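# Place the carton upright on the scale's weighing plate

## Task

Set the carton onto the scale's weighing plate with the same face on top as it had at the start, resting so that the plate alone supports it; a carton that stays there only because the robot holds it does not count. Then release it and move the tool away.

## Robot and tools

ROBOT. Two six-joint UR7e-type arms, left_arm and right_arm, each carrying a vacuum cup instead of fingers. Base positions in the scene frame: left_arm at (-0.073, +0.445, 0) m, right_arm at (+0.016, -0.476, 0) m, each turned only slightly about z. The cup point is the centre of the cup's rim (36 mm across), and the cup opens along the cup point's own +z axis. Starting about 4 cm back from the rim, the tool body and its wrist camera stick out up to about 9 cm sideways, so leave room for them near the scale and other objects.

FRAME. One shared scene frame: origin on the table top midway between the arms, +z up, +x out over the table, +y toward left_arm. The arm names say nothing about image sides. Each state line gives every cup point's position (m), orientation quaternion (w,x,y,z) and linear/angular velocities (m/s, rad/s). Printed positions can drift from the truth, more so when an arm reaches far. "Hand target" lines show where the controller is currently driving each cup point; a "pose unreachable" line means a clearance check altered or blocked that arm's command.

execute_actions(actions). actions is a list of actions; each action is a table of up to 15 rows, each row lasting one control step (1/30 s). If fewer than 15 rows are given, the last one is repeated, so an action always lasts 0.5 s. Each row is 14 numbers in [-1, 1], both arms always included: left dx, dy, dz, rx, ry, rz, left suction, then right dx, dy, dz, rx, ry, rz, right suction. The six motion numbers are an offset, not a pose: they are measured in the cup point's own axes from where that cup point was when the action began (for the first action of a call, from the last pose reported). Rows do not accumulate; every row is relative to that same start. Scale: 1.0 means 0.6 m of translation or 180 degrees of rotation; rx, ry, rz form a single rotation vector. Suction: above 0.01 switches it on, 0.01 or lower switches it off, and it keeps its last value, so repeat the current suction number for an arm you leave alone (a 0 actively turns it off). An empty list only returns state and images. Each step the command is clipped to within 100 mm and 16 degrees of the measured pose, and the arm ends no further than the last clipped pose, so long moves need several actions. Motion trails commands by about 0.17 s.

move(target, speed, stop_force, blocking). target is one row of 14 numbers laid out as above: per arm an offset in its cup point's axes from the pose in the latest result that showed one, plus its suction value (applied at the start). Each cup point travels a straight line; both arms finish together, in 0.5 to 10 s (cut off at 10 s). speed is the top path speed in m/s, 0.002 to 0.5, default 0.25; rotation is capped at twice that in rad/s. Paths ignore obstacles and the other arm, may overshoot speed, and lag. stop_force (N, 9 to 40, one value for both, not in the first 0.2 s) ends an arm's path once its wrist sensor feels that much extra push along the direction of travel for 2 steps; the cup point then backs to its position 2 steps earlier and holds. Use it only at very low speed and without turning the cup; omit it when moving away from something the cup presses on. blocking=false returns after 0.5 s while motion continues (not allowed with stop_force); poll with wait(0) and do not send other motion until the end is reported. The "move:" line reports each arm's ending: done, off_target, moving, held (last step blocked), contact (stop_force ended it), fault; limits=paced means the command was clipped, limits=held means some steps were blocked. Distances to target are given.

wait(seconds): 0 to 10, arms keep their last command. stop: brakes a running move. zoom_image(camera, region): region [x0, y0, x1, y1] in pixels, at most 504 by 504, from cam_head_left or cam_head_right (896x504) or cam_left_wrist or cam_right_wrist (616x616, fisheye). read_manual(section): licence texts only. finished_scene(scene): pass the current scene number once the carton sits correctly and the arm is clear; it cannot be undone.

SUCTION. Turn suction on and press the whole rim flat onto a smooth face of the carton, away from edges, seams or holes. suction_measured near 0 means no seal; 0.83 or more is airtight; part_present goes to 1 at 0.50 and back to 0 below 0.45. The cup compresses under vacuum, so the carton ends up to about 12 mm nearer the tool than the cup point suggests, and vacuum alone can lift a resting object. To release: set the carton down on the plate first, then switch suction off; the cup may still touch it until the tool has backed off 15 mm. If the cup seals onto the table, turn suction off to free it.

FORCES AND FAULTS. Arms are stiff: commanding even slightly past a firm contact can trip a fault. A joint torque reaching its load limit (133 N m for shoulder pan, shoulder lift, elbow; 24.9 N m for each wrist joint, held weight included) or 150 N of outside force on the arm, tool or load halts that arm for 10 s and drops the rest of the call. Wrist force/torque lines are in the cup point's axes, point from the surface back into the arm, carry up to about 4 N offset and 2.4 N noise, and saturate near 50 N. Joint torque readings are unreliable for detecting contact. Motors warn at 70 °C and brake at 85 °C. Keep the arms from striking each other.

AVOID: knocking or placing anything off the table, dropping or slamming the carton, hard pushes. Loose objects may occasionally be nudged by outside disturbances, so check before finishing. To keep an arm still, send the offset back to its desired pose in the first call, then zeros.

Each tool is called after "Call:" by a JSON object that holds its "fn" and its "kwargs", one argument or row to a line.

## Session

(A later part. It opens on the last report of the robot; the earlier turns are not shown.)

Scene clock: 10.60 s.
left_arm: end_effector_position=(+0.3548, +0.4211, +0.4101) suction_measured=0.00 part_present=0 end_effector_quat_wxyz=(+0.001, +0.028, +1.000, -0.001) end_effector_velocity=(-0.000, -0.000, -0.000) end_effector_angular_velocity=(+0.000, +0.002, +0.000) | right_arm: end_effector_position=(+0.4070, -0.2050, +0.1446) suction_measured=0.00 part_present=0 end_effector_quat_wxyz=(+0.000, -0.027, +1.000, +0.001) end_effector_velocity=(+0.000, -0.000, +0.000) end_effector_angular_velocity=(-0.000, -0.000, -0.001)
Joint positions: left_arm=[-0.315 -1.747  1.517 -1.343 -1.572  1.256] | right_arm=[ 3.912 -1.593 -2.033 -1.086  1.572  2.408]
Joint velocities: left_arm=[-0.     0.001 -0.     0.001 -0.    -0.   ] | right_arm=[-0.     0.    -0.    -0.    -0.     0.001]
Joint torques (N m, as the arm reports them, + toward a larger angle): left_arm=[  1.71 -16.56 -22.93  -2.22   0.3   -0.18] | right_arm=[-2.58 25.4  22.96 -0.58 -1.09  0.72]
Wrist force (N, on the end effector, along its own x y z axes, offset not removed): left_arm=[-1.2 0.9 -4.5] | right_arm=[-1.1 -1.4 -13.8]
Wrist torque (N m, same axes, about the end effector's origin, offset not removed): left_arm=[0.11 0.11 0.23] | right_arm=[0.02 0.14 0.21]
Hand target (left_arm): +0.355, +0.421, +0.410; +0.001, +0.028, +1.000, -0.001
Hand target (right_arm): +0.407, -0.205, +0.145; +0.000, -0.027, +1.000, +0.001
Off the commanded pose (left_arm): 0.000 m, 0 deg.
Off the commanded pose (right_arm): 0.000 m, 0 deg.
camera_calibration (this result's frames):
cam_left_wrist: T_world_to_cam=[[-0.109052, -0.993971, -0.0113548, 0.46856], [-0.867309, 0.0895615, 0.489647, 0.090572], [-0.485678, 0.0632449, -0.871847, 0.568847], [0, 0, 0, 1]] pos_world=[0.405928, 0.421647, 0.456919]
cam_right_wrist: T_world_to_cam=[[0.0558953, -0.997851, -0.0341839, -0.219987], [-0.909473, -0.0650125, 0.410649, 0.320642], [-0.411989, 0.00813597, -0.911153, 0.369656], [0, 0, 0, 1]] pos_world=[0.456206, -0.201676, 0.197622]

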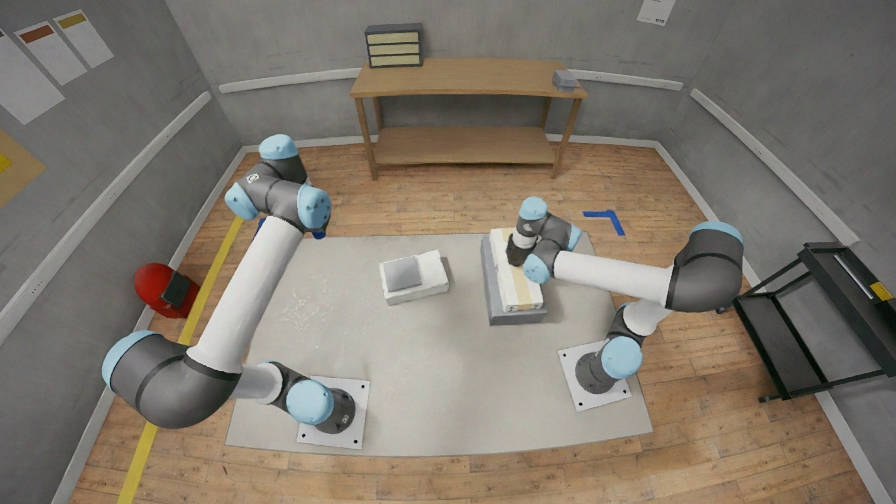

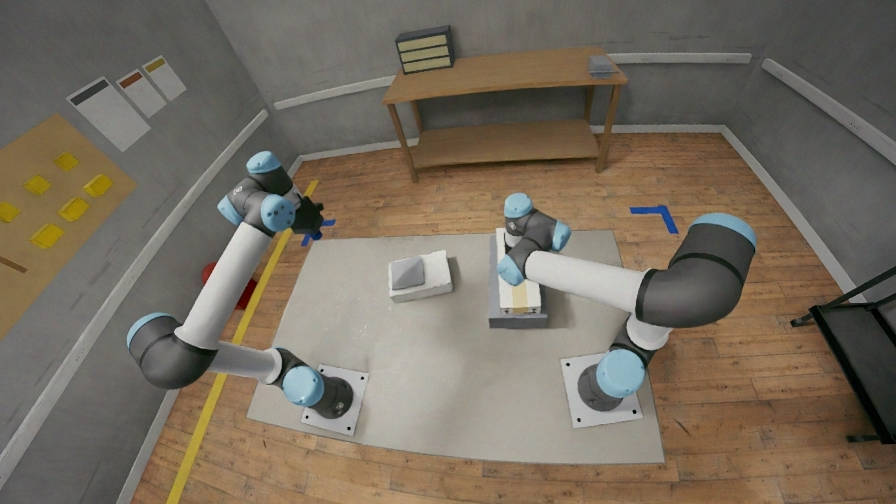

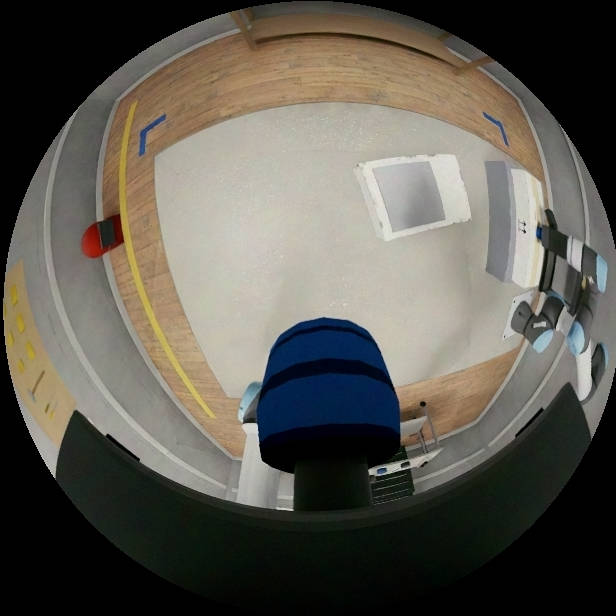

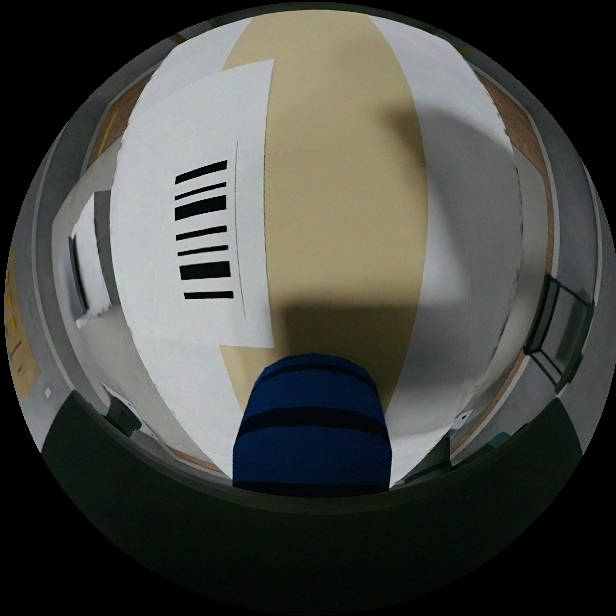

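Call:
{"fn": "move", "kwargs": {
  "target": [0,0,0,0,0,0,0,0,0,-0.035,0,0,0,0],
  "speed": 0.1
}}

Call:
{"fn": "move", "kwargs": {
  "target": [0,0,0,0,0,0,0,0.1467,0,0,0,0,0,0],
  "speed": 0.2
}}

Scene clock: 11.63 s.
left_arm: end_effector_position=(+0.3548, +0.4211, +0.4101) suction_measured=0.00 part_present=0 end_effector_quat_wxyz=(+0.001, +0.028, +1.000, -0.001) end_effector_velocity=(-0.000, +0.000, -0.001) end_effector_angular_velocity=(+0.002, +0.001, +0.001) | right_arm: end_effector_position=(+0.4070, -0.2050, +0.1654) suction_measured=0.00 part_present=0 end_effector_quat_wxyz=(+0.000, -0.027, +1.000, +0.001) end_effector_velocity=(+0.000, -0.000, +0.002) end_effector_angular_velocity=(-0.000, +0.001, +0.000)
Joint positions: left_arm=[-0.315 -1.747  1.517 -1.343 -1.572  1.256] | right_arm=[ 3.912 -1.569 -1.998 -1.145  1.572  2.408]
Joint velocities: left_arm=[ 0.     0.     0.001  0.     0.001 -0.001] | right_arm=[-0.001  0.002  0.003 -0.005  0.    -0.001]
Joint torques (N m, as the arm reports them, + toward a larger angle): left_arm=[  1.54 -16.52 -22.62  -2.48   0.41  -0.05] | right_arm=[-6.35 30.36 33.24  1.17 -1.07 -0.89]
Wrist force (N, on the end effector, along its own x y z axes, offset not removed): left_arm=[-1.9 -1.4 2.0] | right_arm=[2.5 0.0 2.0]
Wrist torque (N m, same axes, about the end effector's origin, offset not removed): left_arm=[-0.37 0.36 -0.01] | right_arm=[0.10 -0.32 0.12]
Hand target (left_arm): +0.355, +0.421, +0.410; +0.001, +0.028, +1.000, -0.001
Hand target (right_arm): +0.407, -0.205, +0.166; +0.000, -0.027, +1.000, +0.001
Off the commanded pose (left_arm): 0.000 m, 0 deg.
Off the commanded pose (right_arm): 0.000 m, 0 deg.
move: done
camera_calibration (this result's frames):
cam_left_wrist: T_world_to_cam=[[-0.109052, -0.993971, -0.0113548, 0.46856], [-0.867309, 0.0895617, 0.489647, 0.0905719], [-0.485679, 0.063245, -0.871847, 0.568847], [0, 0, 0, 1]] pos_world=[0.405928, 0.421647, 0.456919]
cam_right_wrist: T_world_to_cam=[[0.0558955, -0.997851, -0.0341895, -0.219271], [-0.909475, -0.0650149, 0.410644, 0.312086], [-0.411984, 0.00814132, -0.911155, 0.388649], [0, 0, 0, 1]] pos_world=[0.456207, -0.201673, 0.218466]

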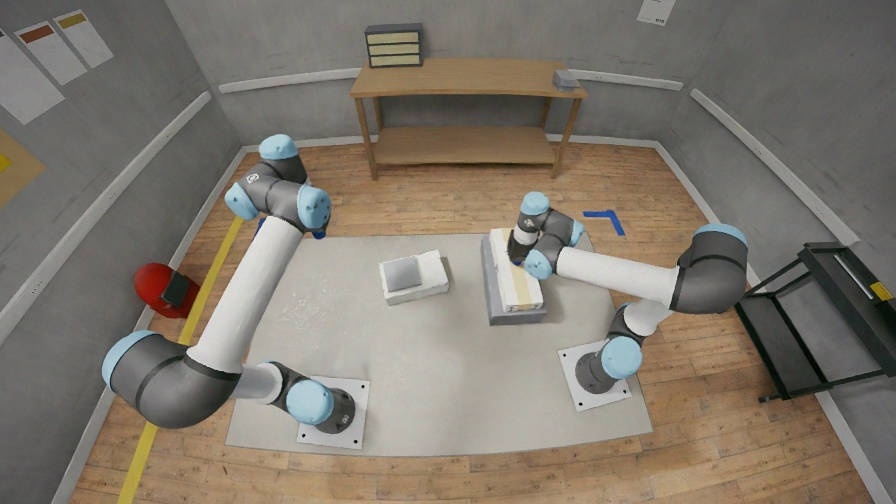

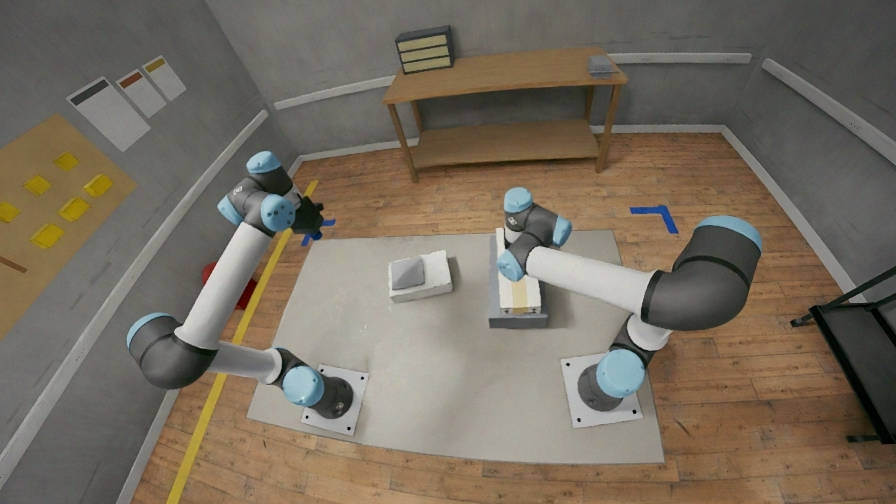

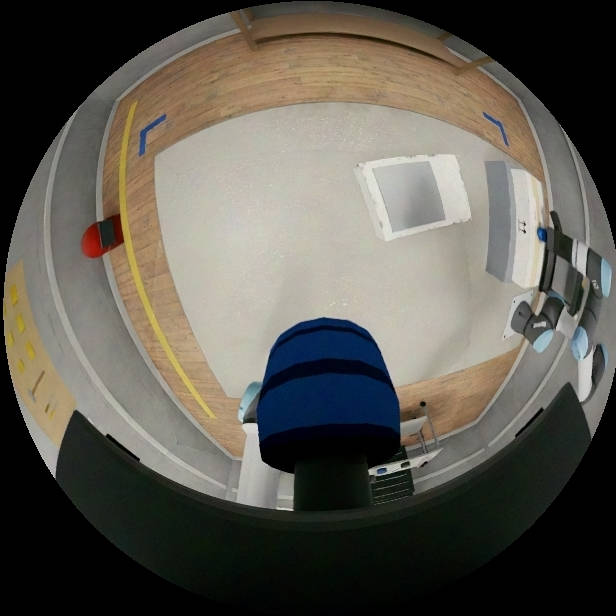

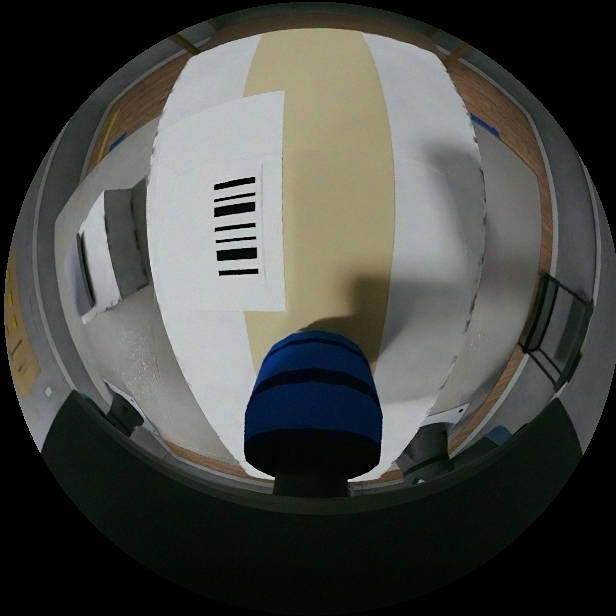

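Scene clock: 12.63 s.
left_arm: end_effector_position=(+0.3548, +0.4211, +0.4101) suction_measured=0.00 part_present=0 end_effector_quat_wxyz=(+0.001, +0.028, +1.000, -0.001) end_effector_velocity=(+0.000, -0.000, +0.000) end_effector_angular_velocity=(-0.001, -0.001, +0.000) | right_arm: end_effector_position=(+0.3191, -0.2097, +0.1655) suction_measured=0.00 part_present=0 end_effector_quat_wxyz=(-0.000, -0.027, +1.000, +0.001) end_effector_velocity=(-0.002, -0.000, +0.000) end_effector_angular_velocity=(+0.000, -0.000, +0.001)
Joint positions: left_arm=[-0.315 -1.747  1.517 -1.343 -1.572  1.256] | right_arm=[ 4.079 -1.382 -2.163 -1.166  1.572  2.575]
Joint velocities: left_arm=[ 0.     0.001 -0.001 -0.001 -0.001  0.   ] | right_arm=[ 0.003  0.004 -0.002 -0.001 -0.     0.003]
Joint torques (N m, as the arm reports them, + toward a larger angle): left_arm=[  1.65 -16.25 -22.96  -2.28   0.63  -0.03] | right_arm=[11.5  22.55  9.54  1.01 -2.6   1.45]
Wrist force (N, on the end effector, along its own x y z axes, offset not removed): left_arm=[-1.3 -1.8 -5.3] | right_arm=[0.8 -1.0 0.7]
Wrist torque (N m, same axes, about the end effector's origin, offset not removed): left_arm=[-0.49 0.12 0.05] | right_arm=[0.01 -0.07 0.07]
Hand target (left_arm): +0.355, +0.421, +0.410; +0.001, +0.028, +1.000, -0.001
Hand target (right_arm): +0.319, -0.210, +0.166; -0.000, -0.027, +1.000, +0.001
Off the commanded pose (left_arm): 0.000 m, 0 deg.
Off the commanded pose (right_arm): 0.000 m, 0 deg.
move: done
camera_calibration (this result's frames):
cam_left_wrist: T_world_to_cam=[[-0.109052, -0.993971, -0.0113548, 0.46856], [-0.867308, 0.0895615, 0.489648, 0.0905719], [-0.485679, 0.063245, -0.871846, 0.568847], [0, 0, 0, 1]] pos_world=[0.405928, 0.421647, 0.456919]
cam_right_wrist: T_world_to_cam=[[0.0559068, -0.997847, -0.0342923, -0.21899], [-0.90932, -0.0650706, 0.410978, 0.231729], [-0.412325, 0.00820616, -0.911, 0.352618], [0, 0, 0, 1]] pos_world=[0.368352, -0.206333, 0.21849]

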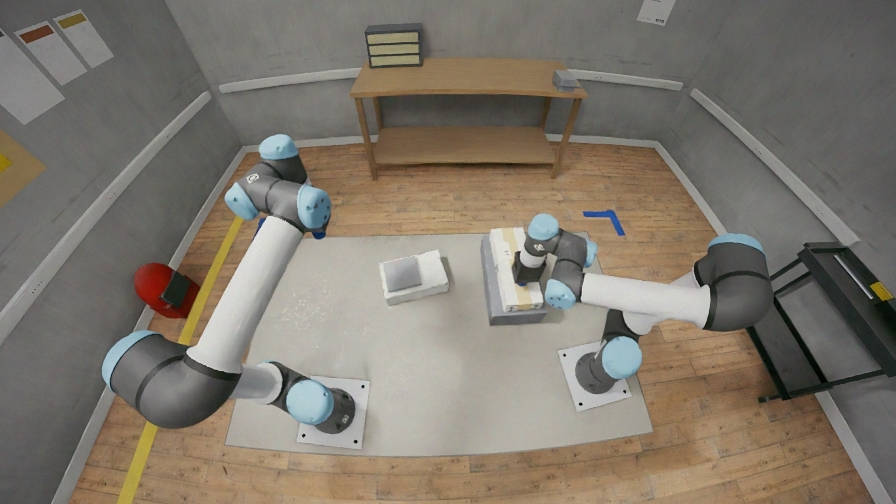

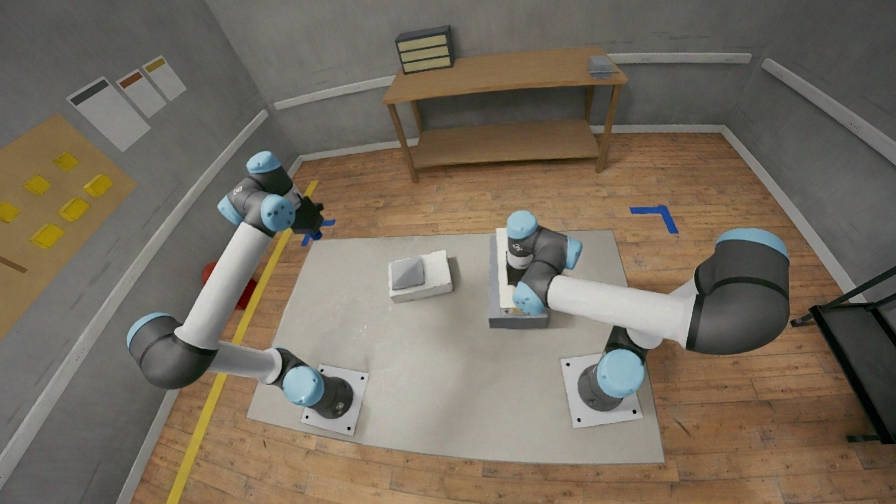

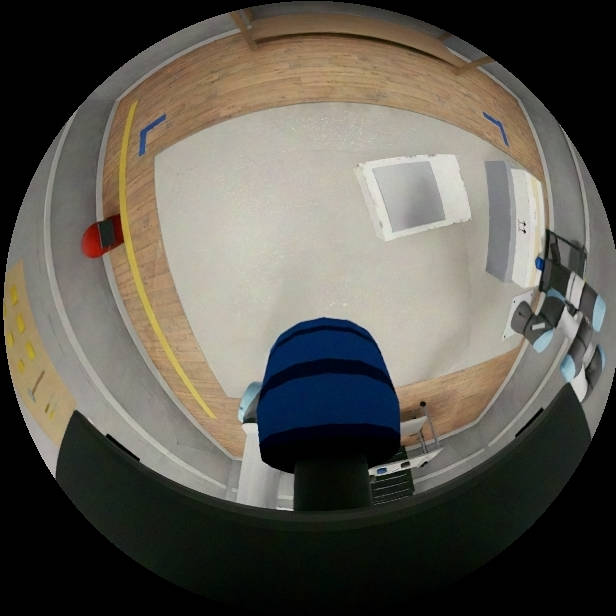

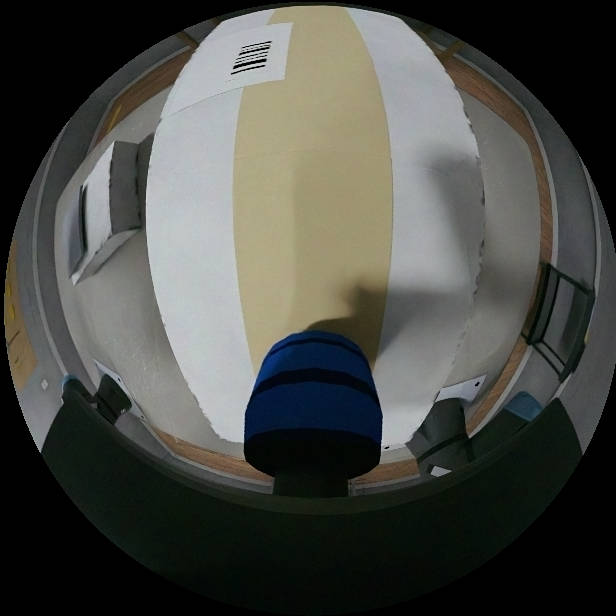

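Call:
{"fn": "move", "kwargs": {
  "target": [0,0,0,0,0,0,0,0,0,0.032,0,0,0,0],
  "speed": 0.04
}}

Call:
{"fn": "execute_actions", "kwargs": {
  "actions": [
    [[0,0,0,0,0,0,0,0,0,0,0,0,0,1]]
  ]
}}

Call:
{"fn": "move", "kwargs": {
  "target": [0,0,0,0,0,0,0,0,0,-0.012,0,0,0,1],
  "speed": 0.015
}}

Scene clock: 13.63 s.
left_arm: end_effector_position=(+0.3548, +0.4211, +0.4101) suction_measured=0.00 part_present=0 end_effector_quat_wxyz=(+0.001, +0.028, +1.000, -0.001) end_effector_velocity=(+0.000, -0.001, +0.000) end_effector_angular_velocity=(-0.003, -0.000, -0.001) | right_arm: end_effector_position=(+0.3191, -0.2097, +0.1465) suction_measured=0.00 part_present=0 end_effector_quat_wxyz=(-0.000, -0.027, +1.000, +0.001) end_effector_velocity=(+0.000, -0.000, -0.002) end_effector_angular_velocity=(+0.000, -0.001, +0.000)
Joint positions: left_arm=[-0.315 -1.747  1.517 -1.343 -1.572  1.256] | right_arm=[ 4.079 -1.404 -2.199 -1.108  1.572  2.575]
Joint velocities: left_arm=[-0.001 -0.    -0.001 -0.001 -0.002 -0.   ] | right_arm=[-0.    -0.003 -0.003  0.006 -0.    -0.001]
Joint torques (N m, as the arm reports them, + toward a larger angle): left_arm=[  1.92 -16.92 -21.73  -2.42   0.59   0.21] | right_arm=[-11.02   2.95   3.97   2.69  -0.86  -1.41]
Wrist force (N, on the end effector, along its own x y z axes, offset not removed): left_arm=[-1.5 3.0 -0.9] | right_arm=[1.6 0.8 -10.0]
Wrist torque (N m, same axes, about the end effector's origin, offset not removed): left_arm=[0.43 0.10 -0.06] | right_arm=[0.32 -0.11 0.12]
Hand target (left_arm): +0.355, +0.421, +0.410; +0.001, +0.028, +1.000, -0.001
Hand target (right_arm): +0.319, -0.210, +0.146; -0.000, -0.027, +1.000, +0.001
Off the commanded pose (left_arm): 0.000 m, 0 deg.
Off the commanded pose (right_arm): 0.000 m, 0 deg.
move: done
camera_calibration (this result's frames):
cam_left_wrist: T_world_to_cam=[[-0.109052, -0.993971, -0.0113549, 0.46856], [-0.867308, 0.0895614, 0.489648, 0.0905719], [-0.485679, 0.063245, -0.871846, 0.568847], [0, 0, 0, 1]] pos_world=[0.405928, 0.421647, 0.456919]
cam_right_wrist: T_world_to_cam=[[0.0559301, -0.997846, -0.0342947, -0.219648], [-0.909344, -0.0650923, 0.410921, 0.23955], [-0.412268, 0.00820286, -0.911026, 0.335285], [0, 0, 0, 1]] pos_world=[0.368346, -0.206332, 0.199485]

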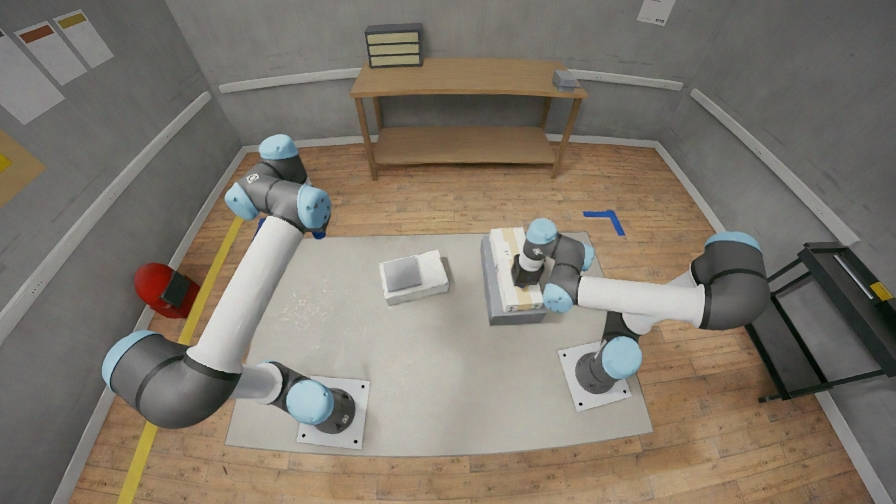

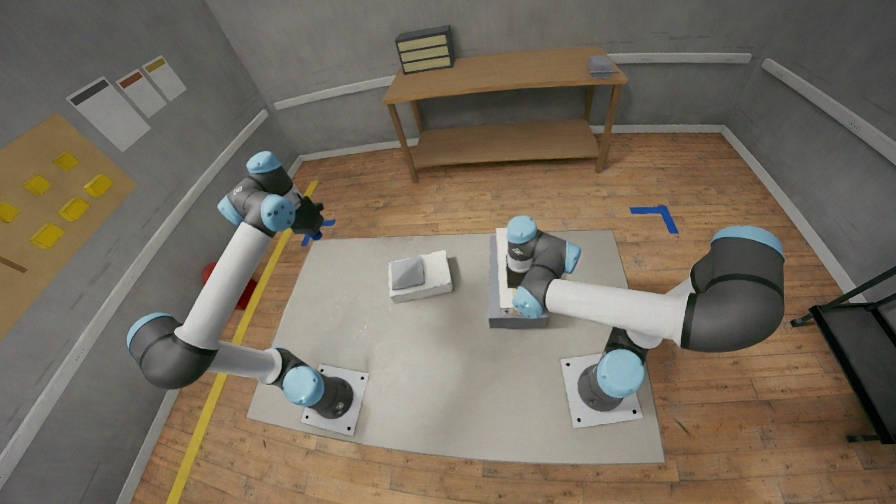

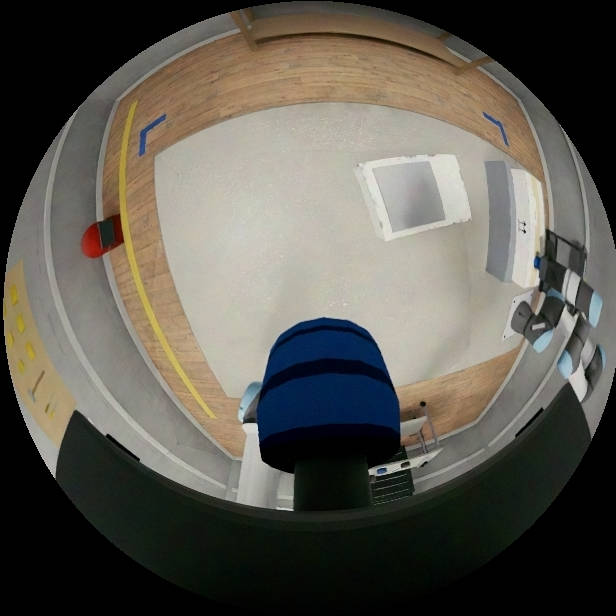

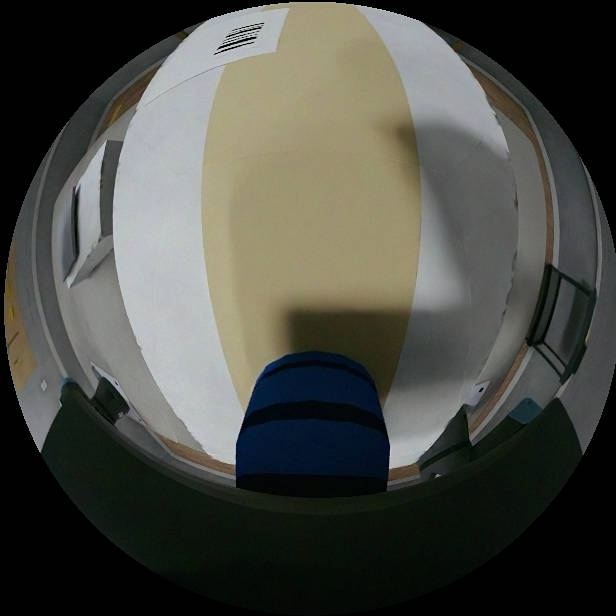

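Scene clock: 14.13 s.
left_arm: end_effector_position=(+0.3548, +0.4211, +0.4101) suction_measured=0.00 part_present=0 end_effector_quat_wxyz=(+0.001, +0.028, +1.000, -0.001) end_effector_velocity=(-0.000, +0.001, +0.000) end_effector_angular_velocity=(+0.001, -0.000, +0.001) | right_arm: end_effector_position=(+0.3191, -0.2098, +0.1463) suction_measured=0.94 part_present=1 end_effector_quat_wxyz=(-0.000, -0.027, +1.000, +0.001) end_effector_velocity=(+0.000, +0.000, +0.000) end_effector_angular_velocity=(+0.001, -0.000, +0.000)
Joint positions: left_arm=[-0.315 -1.747  1.517 -1.343 -1.572  1.256] | right_arm=[ 4.079 -1.405 -2.199 -1.108  1.572  2.575]
Joint velocities: left_arm=[ 0.    -0.001  0.     0.001  0.001 -0.001] | right_arm=[-0.  0.  0.  0.  0. -0.]
Joint torques (N m, as the arm reports them, + toward a larger angle): left_arm=[  1.23 -16.26 -22.51  -2.47   0.44   0.09] | right_arm=[-8.01 30.63 40.15  4.32 -0.65 -1.36]
Wrist force (N, on the end effector, along its own x y z axes, offset not removed): left_arm=[-2.0 2.7 -1.3] | right_arm=[-0.7 1.0 21.2]
Wrist torque (N m, same axes, about the end effector's origin, offset not removed): left_arm=[0.35 0.23 0.24] | right_arm=[0.33 0.23 0.11]
Hand target (left_arm): +0.355, +0.421, +0.410; +0.001, +0.028, +1.000, -0.001
Hand target (right_arm): +0.319, -0.210, +0.146; -0.000, -0.027, +1.000, +0.001
Off the commanded pose (left_arm): 0.000 m, 0 deg.
Off the commanded pose (right_arm): 0.000 m, 0 deg.
camera_calibration (this result's frames):
cam_left_wrist: T_world_to_cam=[[-0.109052, -0.993971, -0.0113549, 0.46856], [-0.867309, 0.0895615, 0.489648, 0.0905719], [-0.485679, 0.0632451, -0.871847, 0.568847], [0, 0, 0, 1]] pos_world=[0.405928, 0.421647, 0.456919]
cam_right_wrist: T_world_to_cam=[[0.0559027, -0.99786, -0.0339048, -0.219811], [-0.909252, -0.0649086, 0.411153, 0.239542], [-0.412474, 0.00784338, -0.910935, 0.335084], [0, 0, 0, 1]] pos_world=[0.368306, -0.206421, 0.199299]

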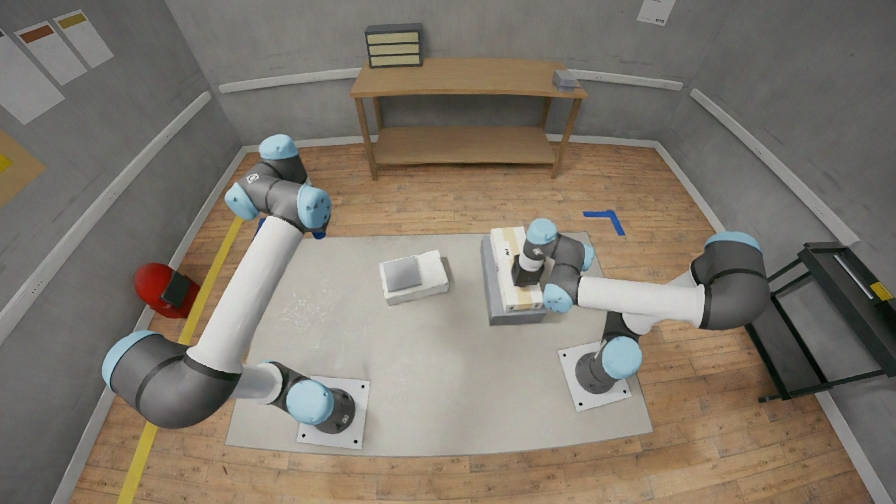

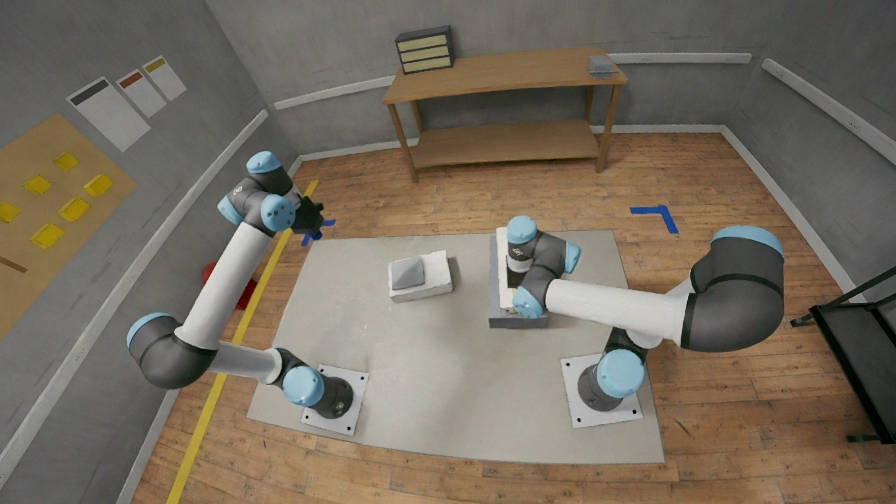

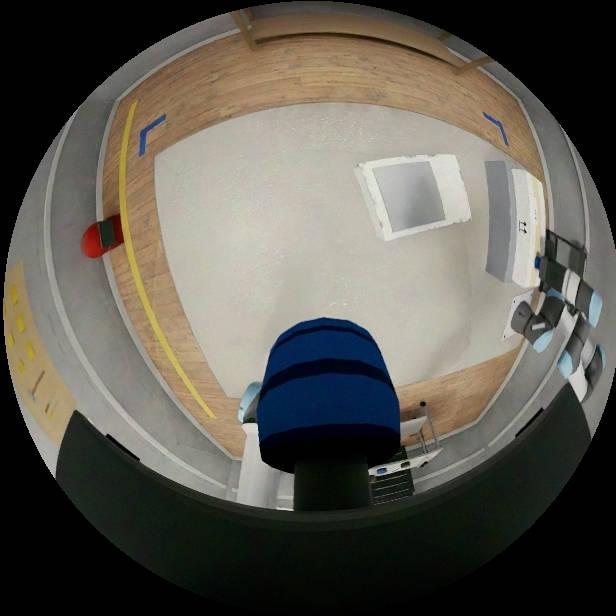

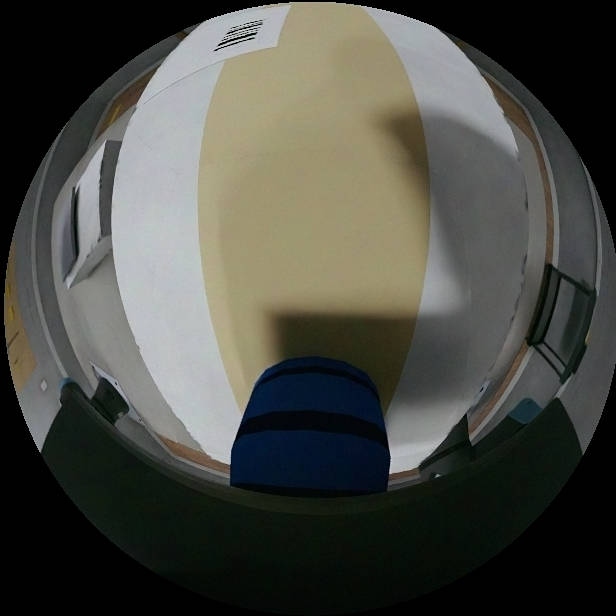

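Scene clock: 14.87 s.
left_arm: end_effector_position=(+0.3548, +0.4211, +0.4101) suction_measured=0.00 part_present=0 end_effector_quat_wxyz=(+0.001, +0.028, +1.000, -0.001) end_effector_velocity=(-0.000, -0.000, -0.000) end_effector_angular_velocity=(-0.000, +0.001, +0.001) | right_arm: end_effector_position=(+0.3191, -0.2098, +0.1534) suction_measured=0.96 part_present=1 end_effector_quat_wxyz=(-0.000, -0.027, +1.000, +0.001) end_effector_velocity=(+0.000, -0.000, +0.002) end_effector_angular_velocity=(-0.000, +0.000, -0.001)
Joint positions: left_arm=[-0.315 -1.747  1.517 -1.343 -1.572  1.256] | right_arm=[ 4.079 -1.396 -2.186 -1.13   1.572  2.575]
Joint velocities: left_arm=[-0.     0.     0.001  0.    -0.001 -0.001] | right_arm=[-0.     0.002  0.003 -0.005 -0.     0.001]
Joint torques (N m, as the arm reports them, + toward a larger angle): left_arm=[  0.64 -16.73 -22.4   -2.27   0.57   0.27] | right_arm=[-10.9   29.16  43.93   3.01  -0.8   -1.36]
Wrist force (N, on the end effector, along its own x y z axes, offset not removed): left_arm=[-1.7 2.5 -0.1] | right_arm=[-1.5 2.0 23.2]
Wrist torque (N m, same axes, about the end effector's origin, offset not removed): left_arm=[0.37 0.27 -0.01] | right_arm=[0.45 0.41 0.08]
Hand target (left_arm): +0.355, +0.421, +0.410; +0.001, +0.028, +1.000, -0.001
Hand target (right_arm): +0.319, -0.210, +0.154; -0.000, -0.027, +1.000, +0.001
Off the commanded pose (left_arm): 0.000 m, 0 deg.
Off the commanded pose (right_arm): 0.000 m, 0 deg.
move: done
camera_calibration (this result's frames):
cam_left_wrist: T_world_to_cam=[[-0.109051, -0.993971, -0.0113549, 0.46856], [-0.867309, 0.0895613, 0.489647, 0.090572], [-0.485679, 0.063245, -0.871847, 0.568847], [0, 0, 0, 1]] pos_world=[0.405928, 0.421647, 0.456919]
cam_right_wrist: T_world_to_cam=[[0.0559115, -0.99786, -0.0339128, -0.219569], [-0.909254, -0.0649199, 0.411149, 0.23664], [-0.41247, 0.00784743, -0.910937, 0.341519], [0, 0, 0, 1]] pos_world=[0.368308, -0.206417, 0.206362]

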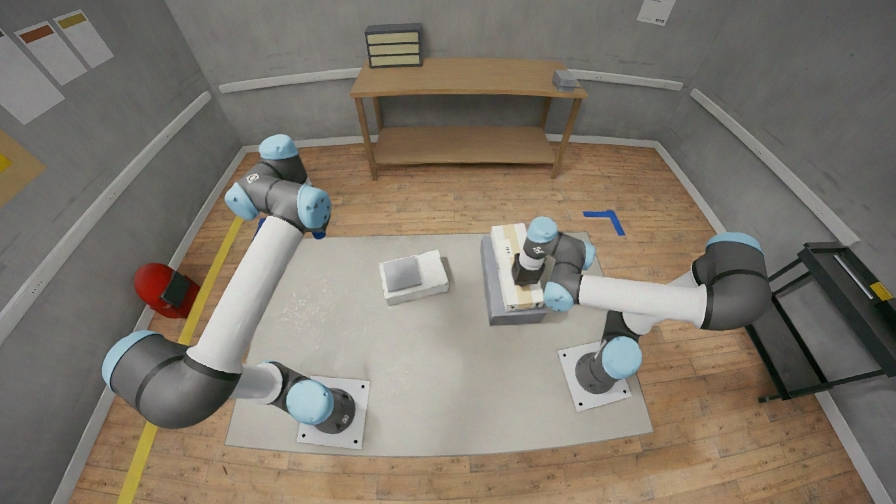

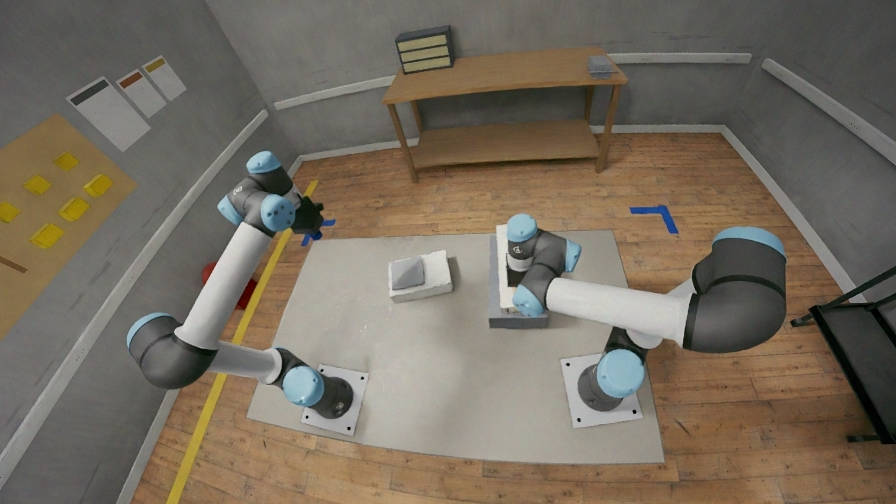

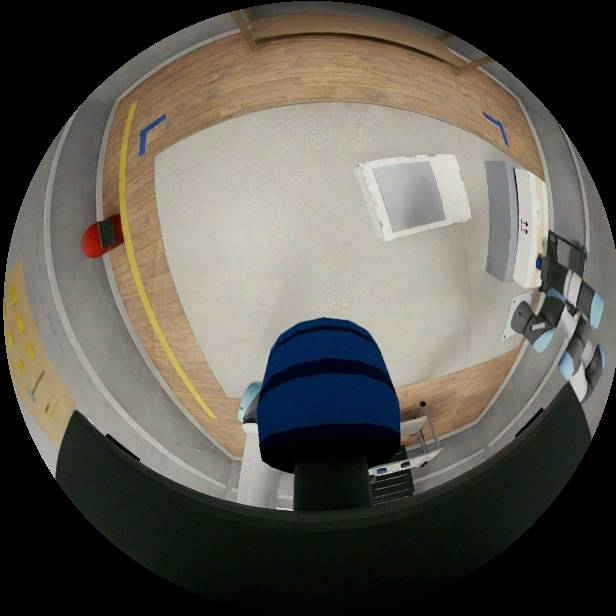

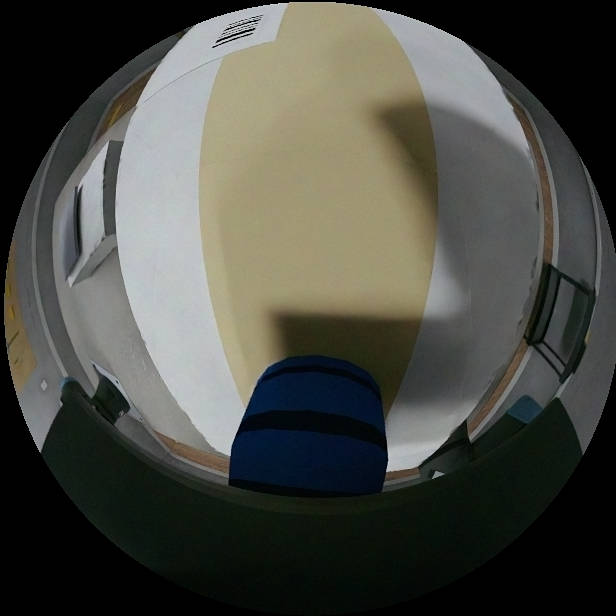

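Call:
{"fn": "wait", "kwargs": {
  "seconds": 0.5
}}

Call:
{"fn": "zoom_image", "kwargs": {
  "camera": "cam_left_wrist",
  "region": [460, 140, 600, 310]
}}

Call:
{"fn": "zoom_image", "kwargs": {
  "camera": "cam_head_left",
  "region": [460, 210, 600, 340]
}}

Scene clock: 15.53 s.
left_arm: end_effector_position=(+0.3548, +0.4211, +0.4101) suction_measured=0.00 part_present=0 end_effector_quat_wxyz=(+0.001, +0.028, +1.000, -0.001) end_effector_velocity=(+0.001, -0.000, +0.001) end_effector_angular_velocity=(-0.002, -0.002, +0.001) | right_arm: end_effector_position=(+0.3191, -0.2098, +0.1535) suction_measured=0.96 part_present=1 end_effector_quat_wxyz=(-0.000, -0.027, +1.000, +0.001) end_effector_velocity=(-0.000, -0.000, -0.000) end_effector_angular_velocity=(-0.000, +0.000, +0.000)
Joint positions: left_arm=[-0.315 -1.747  1.517 -1.343 -1.572  1.256] | right_arm=[ 4.079 -1.396 -2.186 -1.13   1.572  2.575]
Joint velocities: left_arm=[ 0.     0.001 -0.001 -0.001 -0.001 -0.001] | right_arm=[-0. -0. -0. -0.  0. -0.]
Joint torques (N m, as the arm reports them, + toward a larger angle): left_arm=[  2.46 -16.52 -22.59  -2.45   0.36   0.09] | right_arm=[-9.77 30.99 44.92  3.09 -0.77 -0.99]
Wrist force (N, on the end effector, along its own x y z axes, offset not removed): left_arm=[-2.5 0.5 -3.1] | right_arm=[-1.9 2.5 22.5]
Wrist torque (N m, same axes, about the end effector's origin, offset not removed): left_arm=[0.02 0.28 0.12] | right_arm=[0.71 0.42 0.22]
Hand target (left_arm): +0.355, +0.421, +0.410; +0.001, +0.028, +1.000, -0.001
Hand target (right_arm): +0.319, -0.210, +0.154; -0.000, -0.027, +1.000, +0.001
Off the commanded pose (left_arm): 0.000 m, 0 deg.
Off the commanded pose (right_arm): 0.000 m, 0 deg.
wait: 0.50 s; at rest from the start
camera_calibration (this result's frames):
cam_left_wrist: T_world_to_cam=[[-0.109052, -0.993971, -0.011355, 0.46856], [-0.867309, 0.0895615, 0.489648, 0.0905719], [-0.485679, 0.0632451, -0.871847, 0.568847], [0, 0, 0, 1]] pos_world=[0.405928, 0.421647, 0.456919]
cam_right_wrist: T_world_to_cam=[[0.0559113, -0.99786, -0.0339066, -0.219565], [-0.909252, -0.0649172, 0.411152, 0.236582], [-0.412474, 0.00784155, -0.910936, 0.341645], [0, 0, 0, 1]] pos_world=[0.368309, -0.206416, 0.206501]

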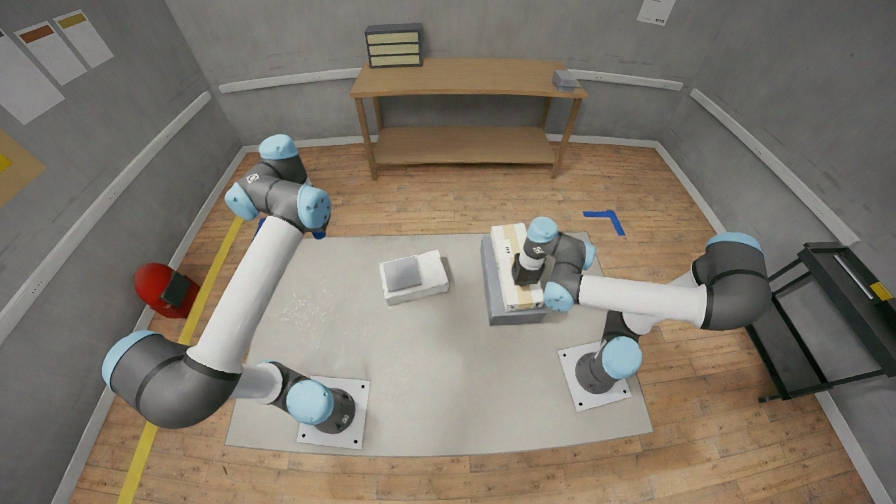

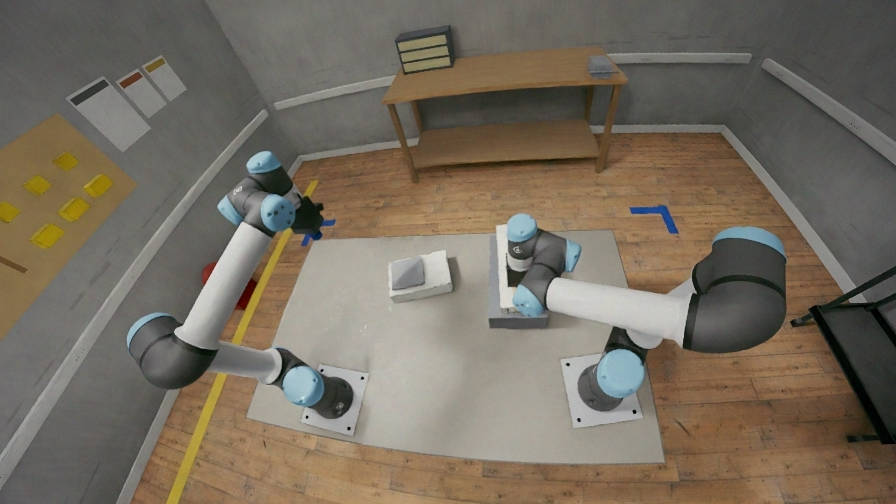

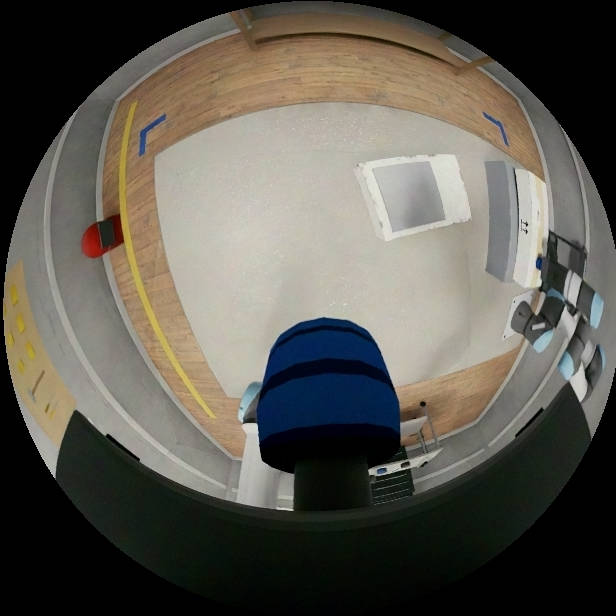

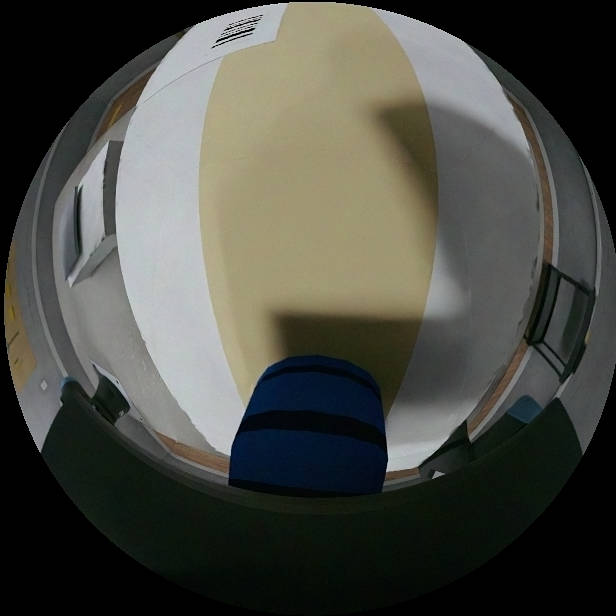

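Region (460, 140, 600, 310) of cam_left_wrist's 616x616 image, scaled by 2.965, with more detail than that image has; it fills the left 415 columns of this view, and the rest is white.

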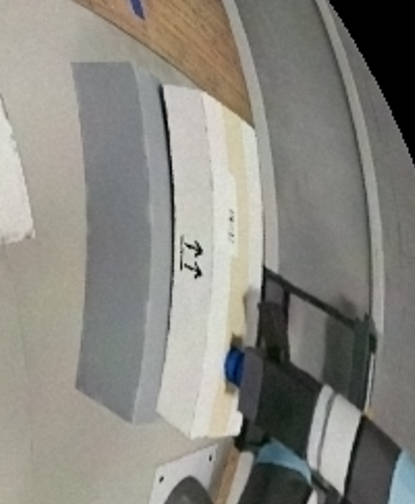

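Region (460, 210, 600, 340) of cam_head_left's 896x504 image, scaled by 3.600, with more detail than that image has; it fills the top 468 rows of this view, and the rest is white.

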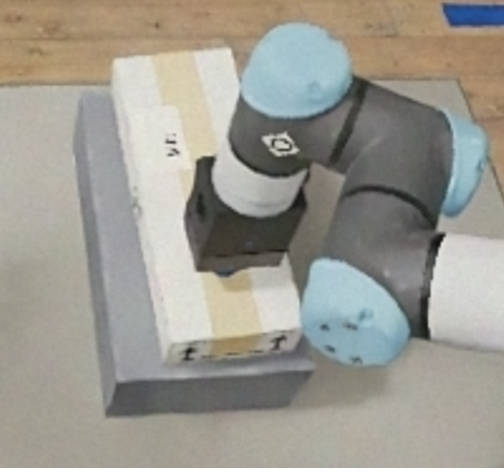

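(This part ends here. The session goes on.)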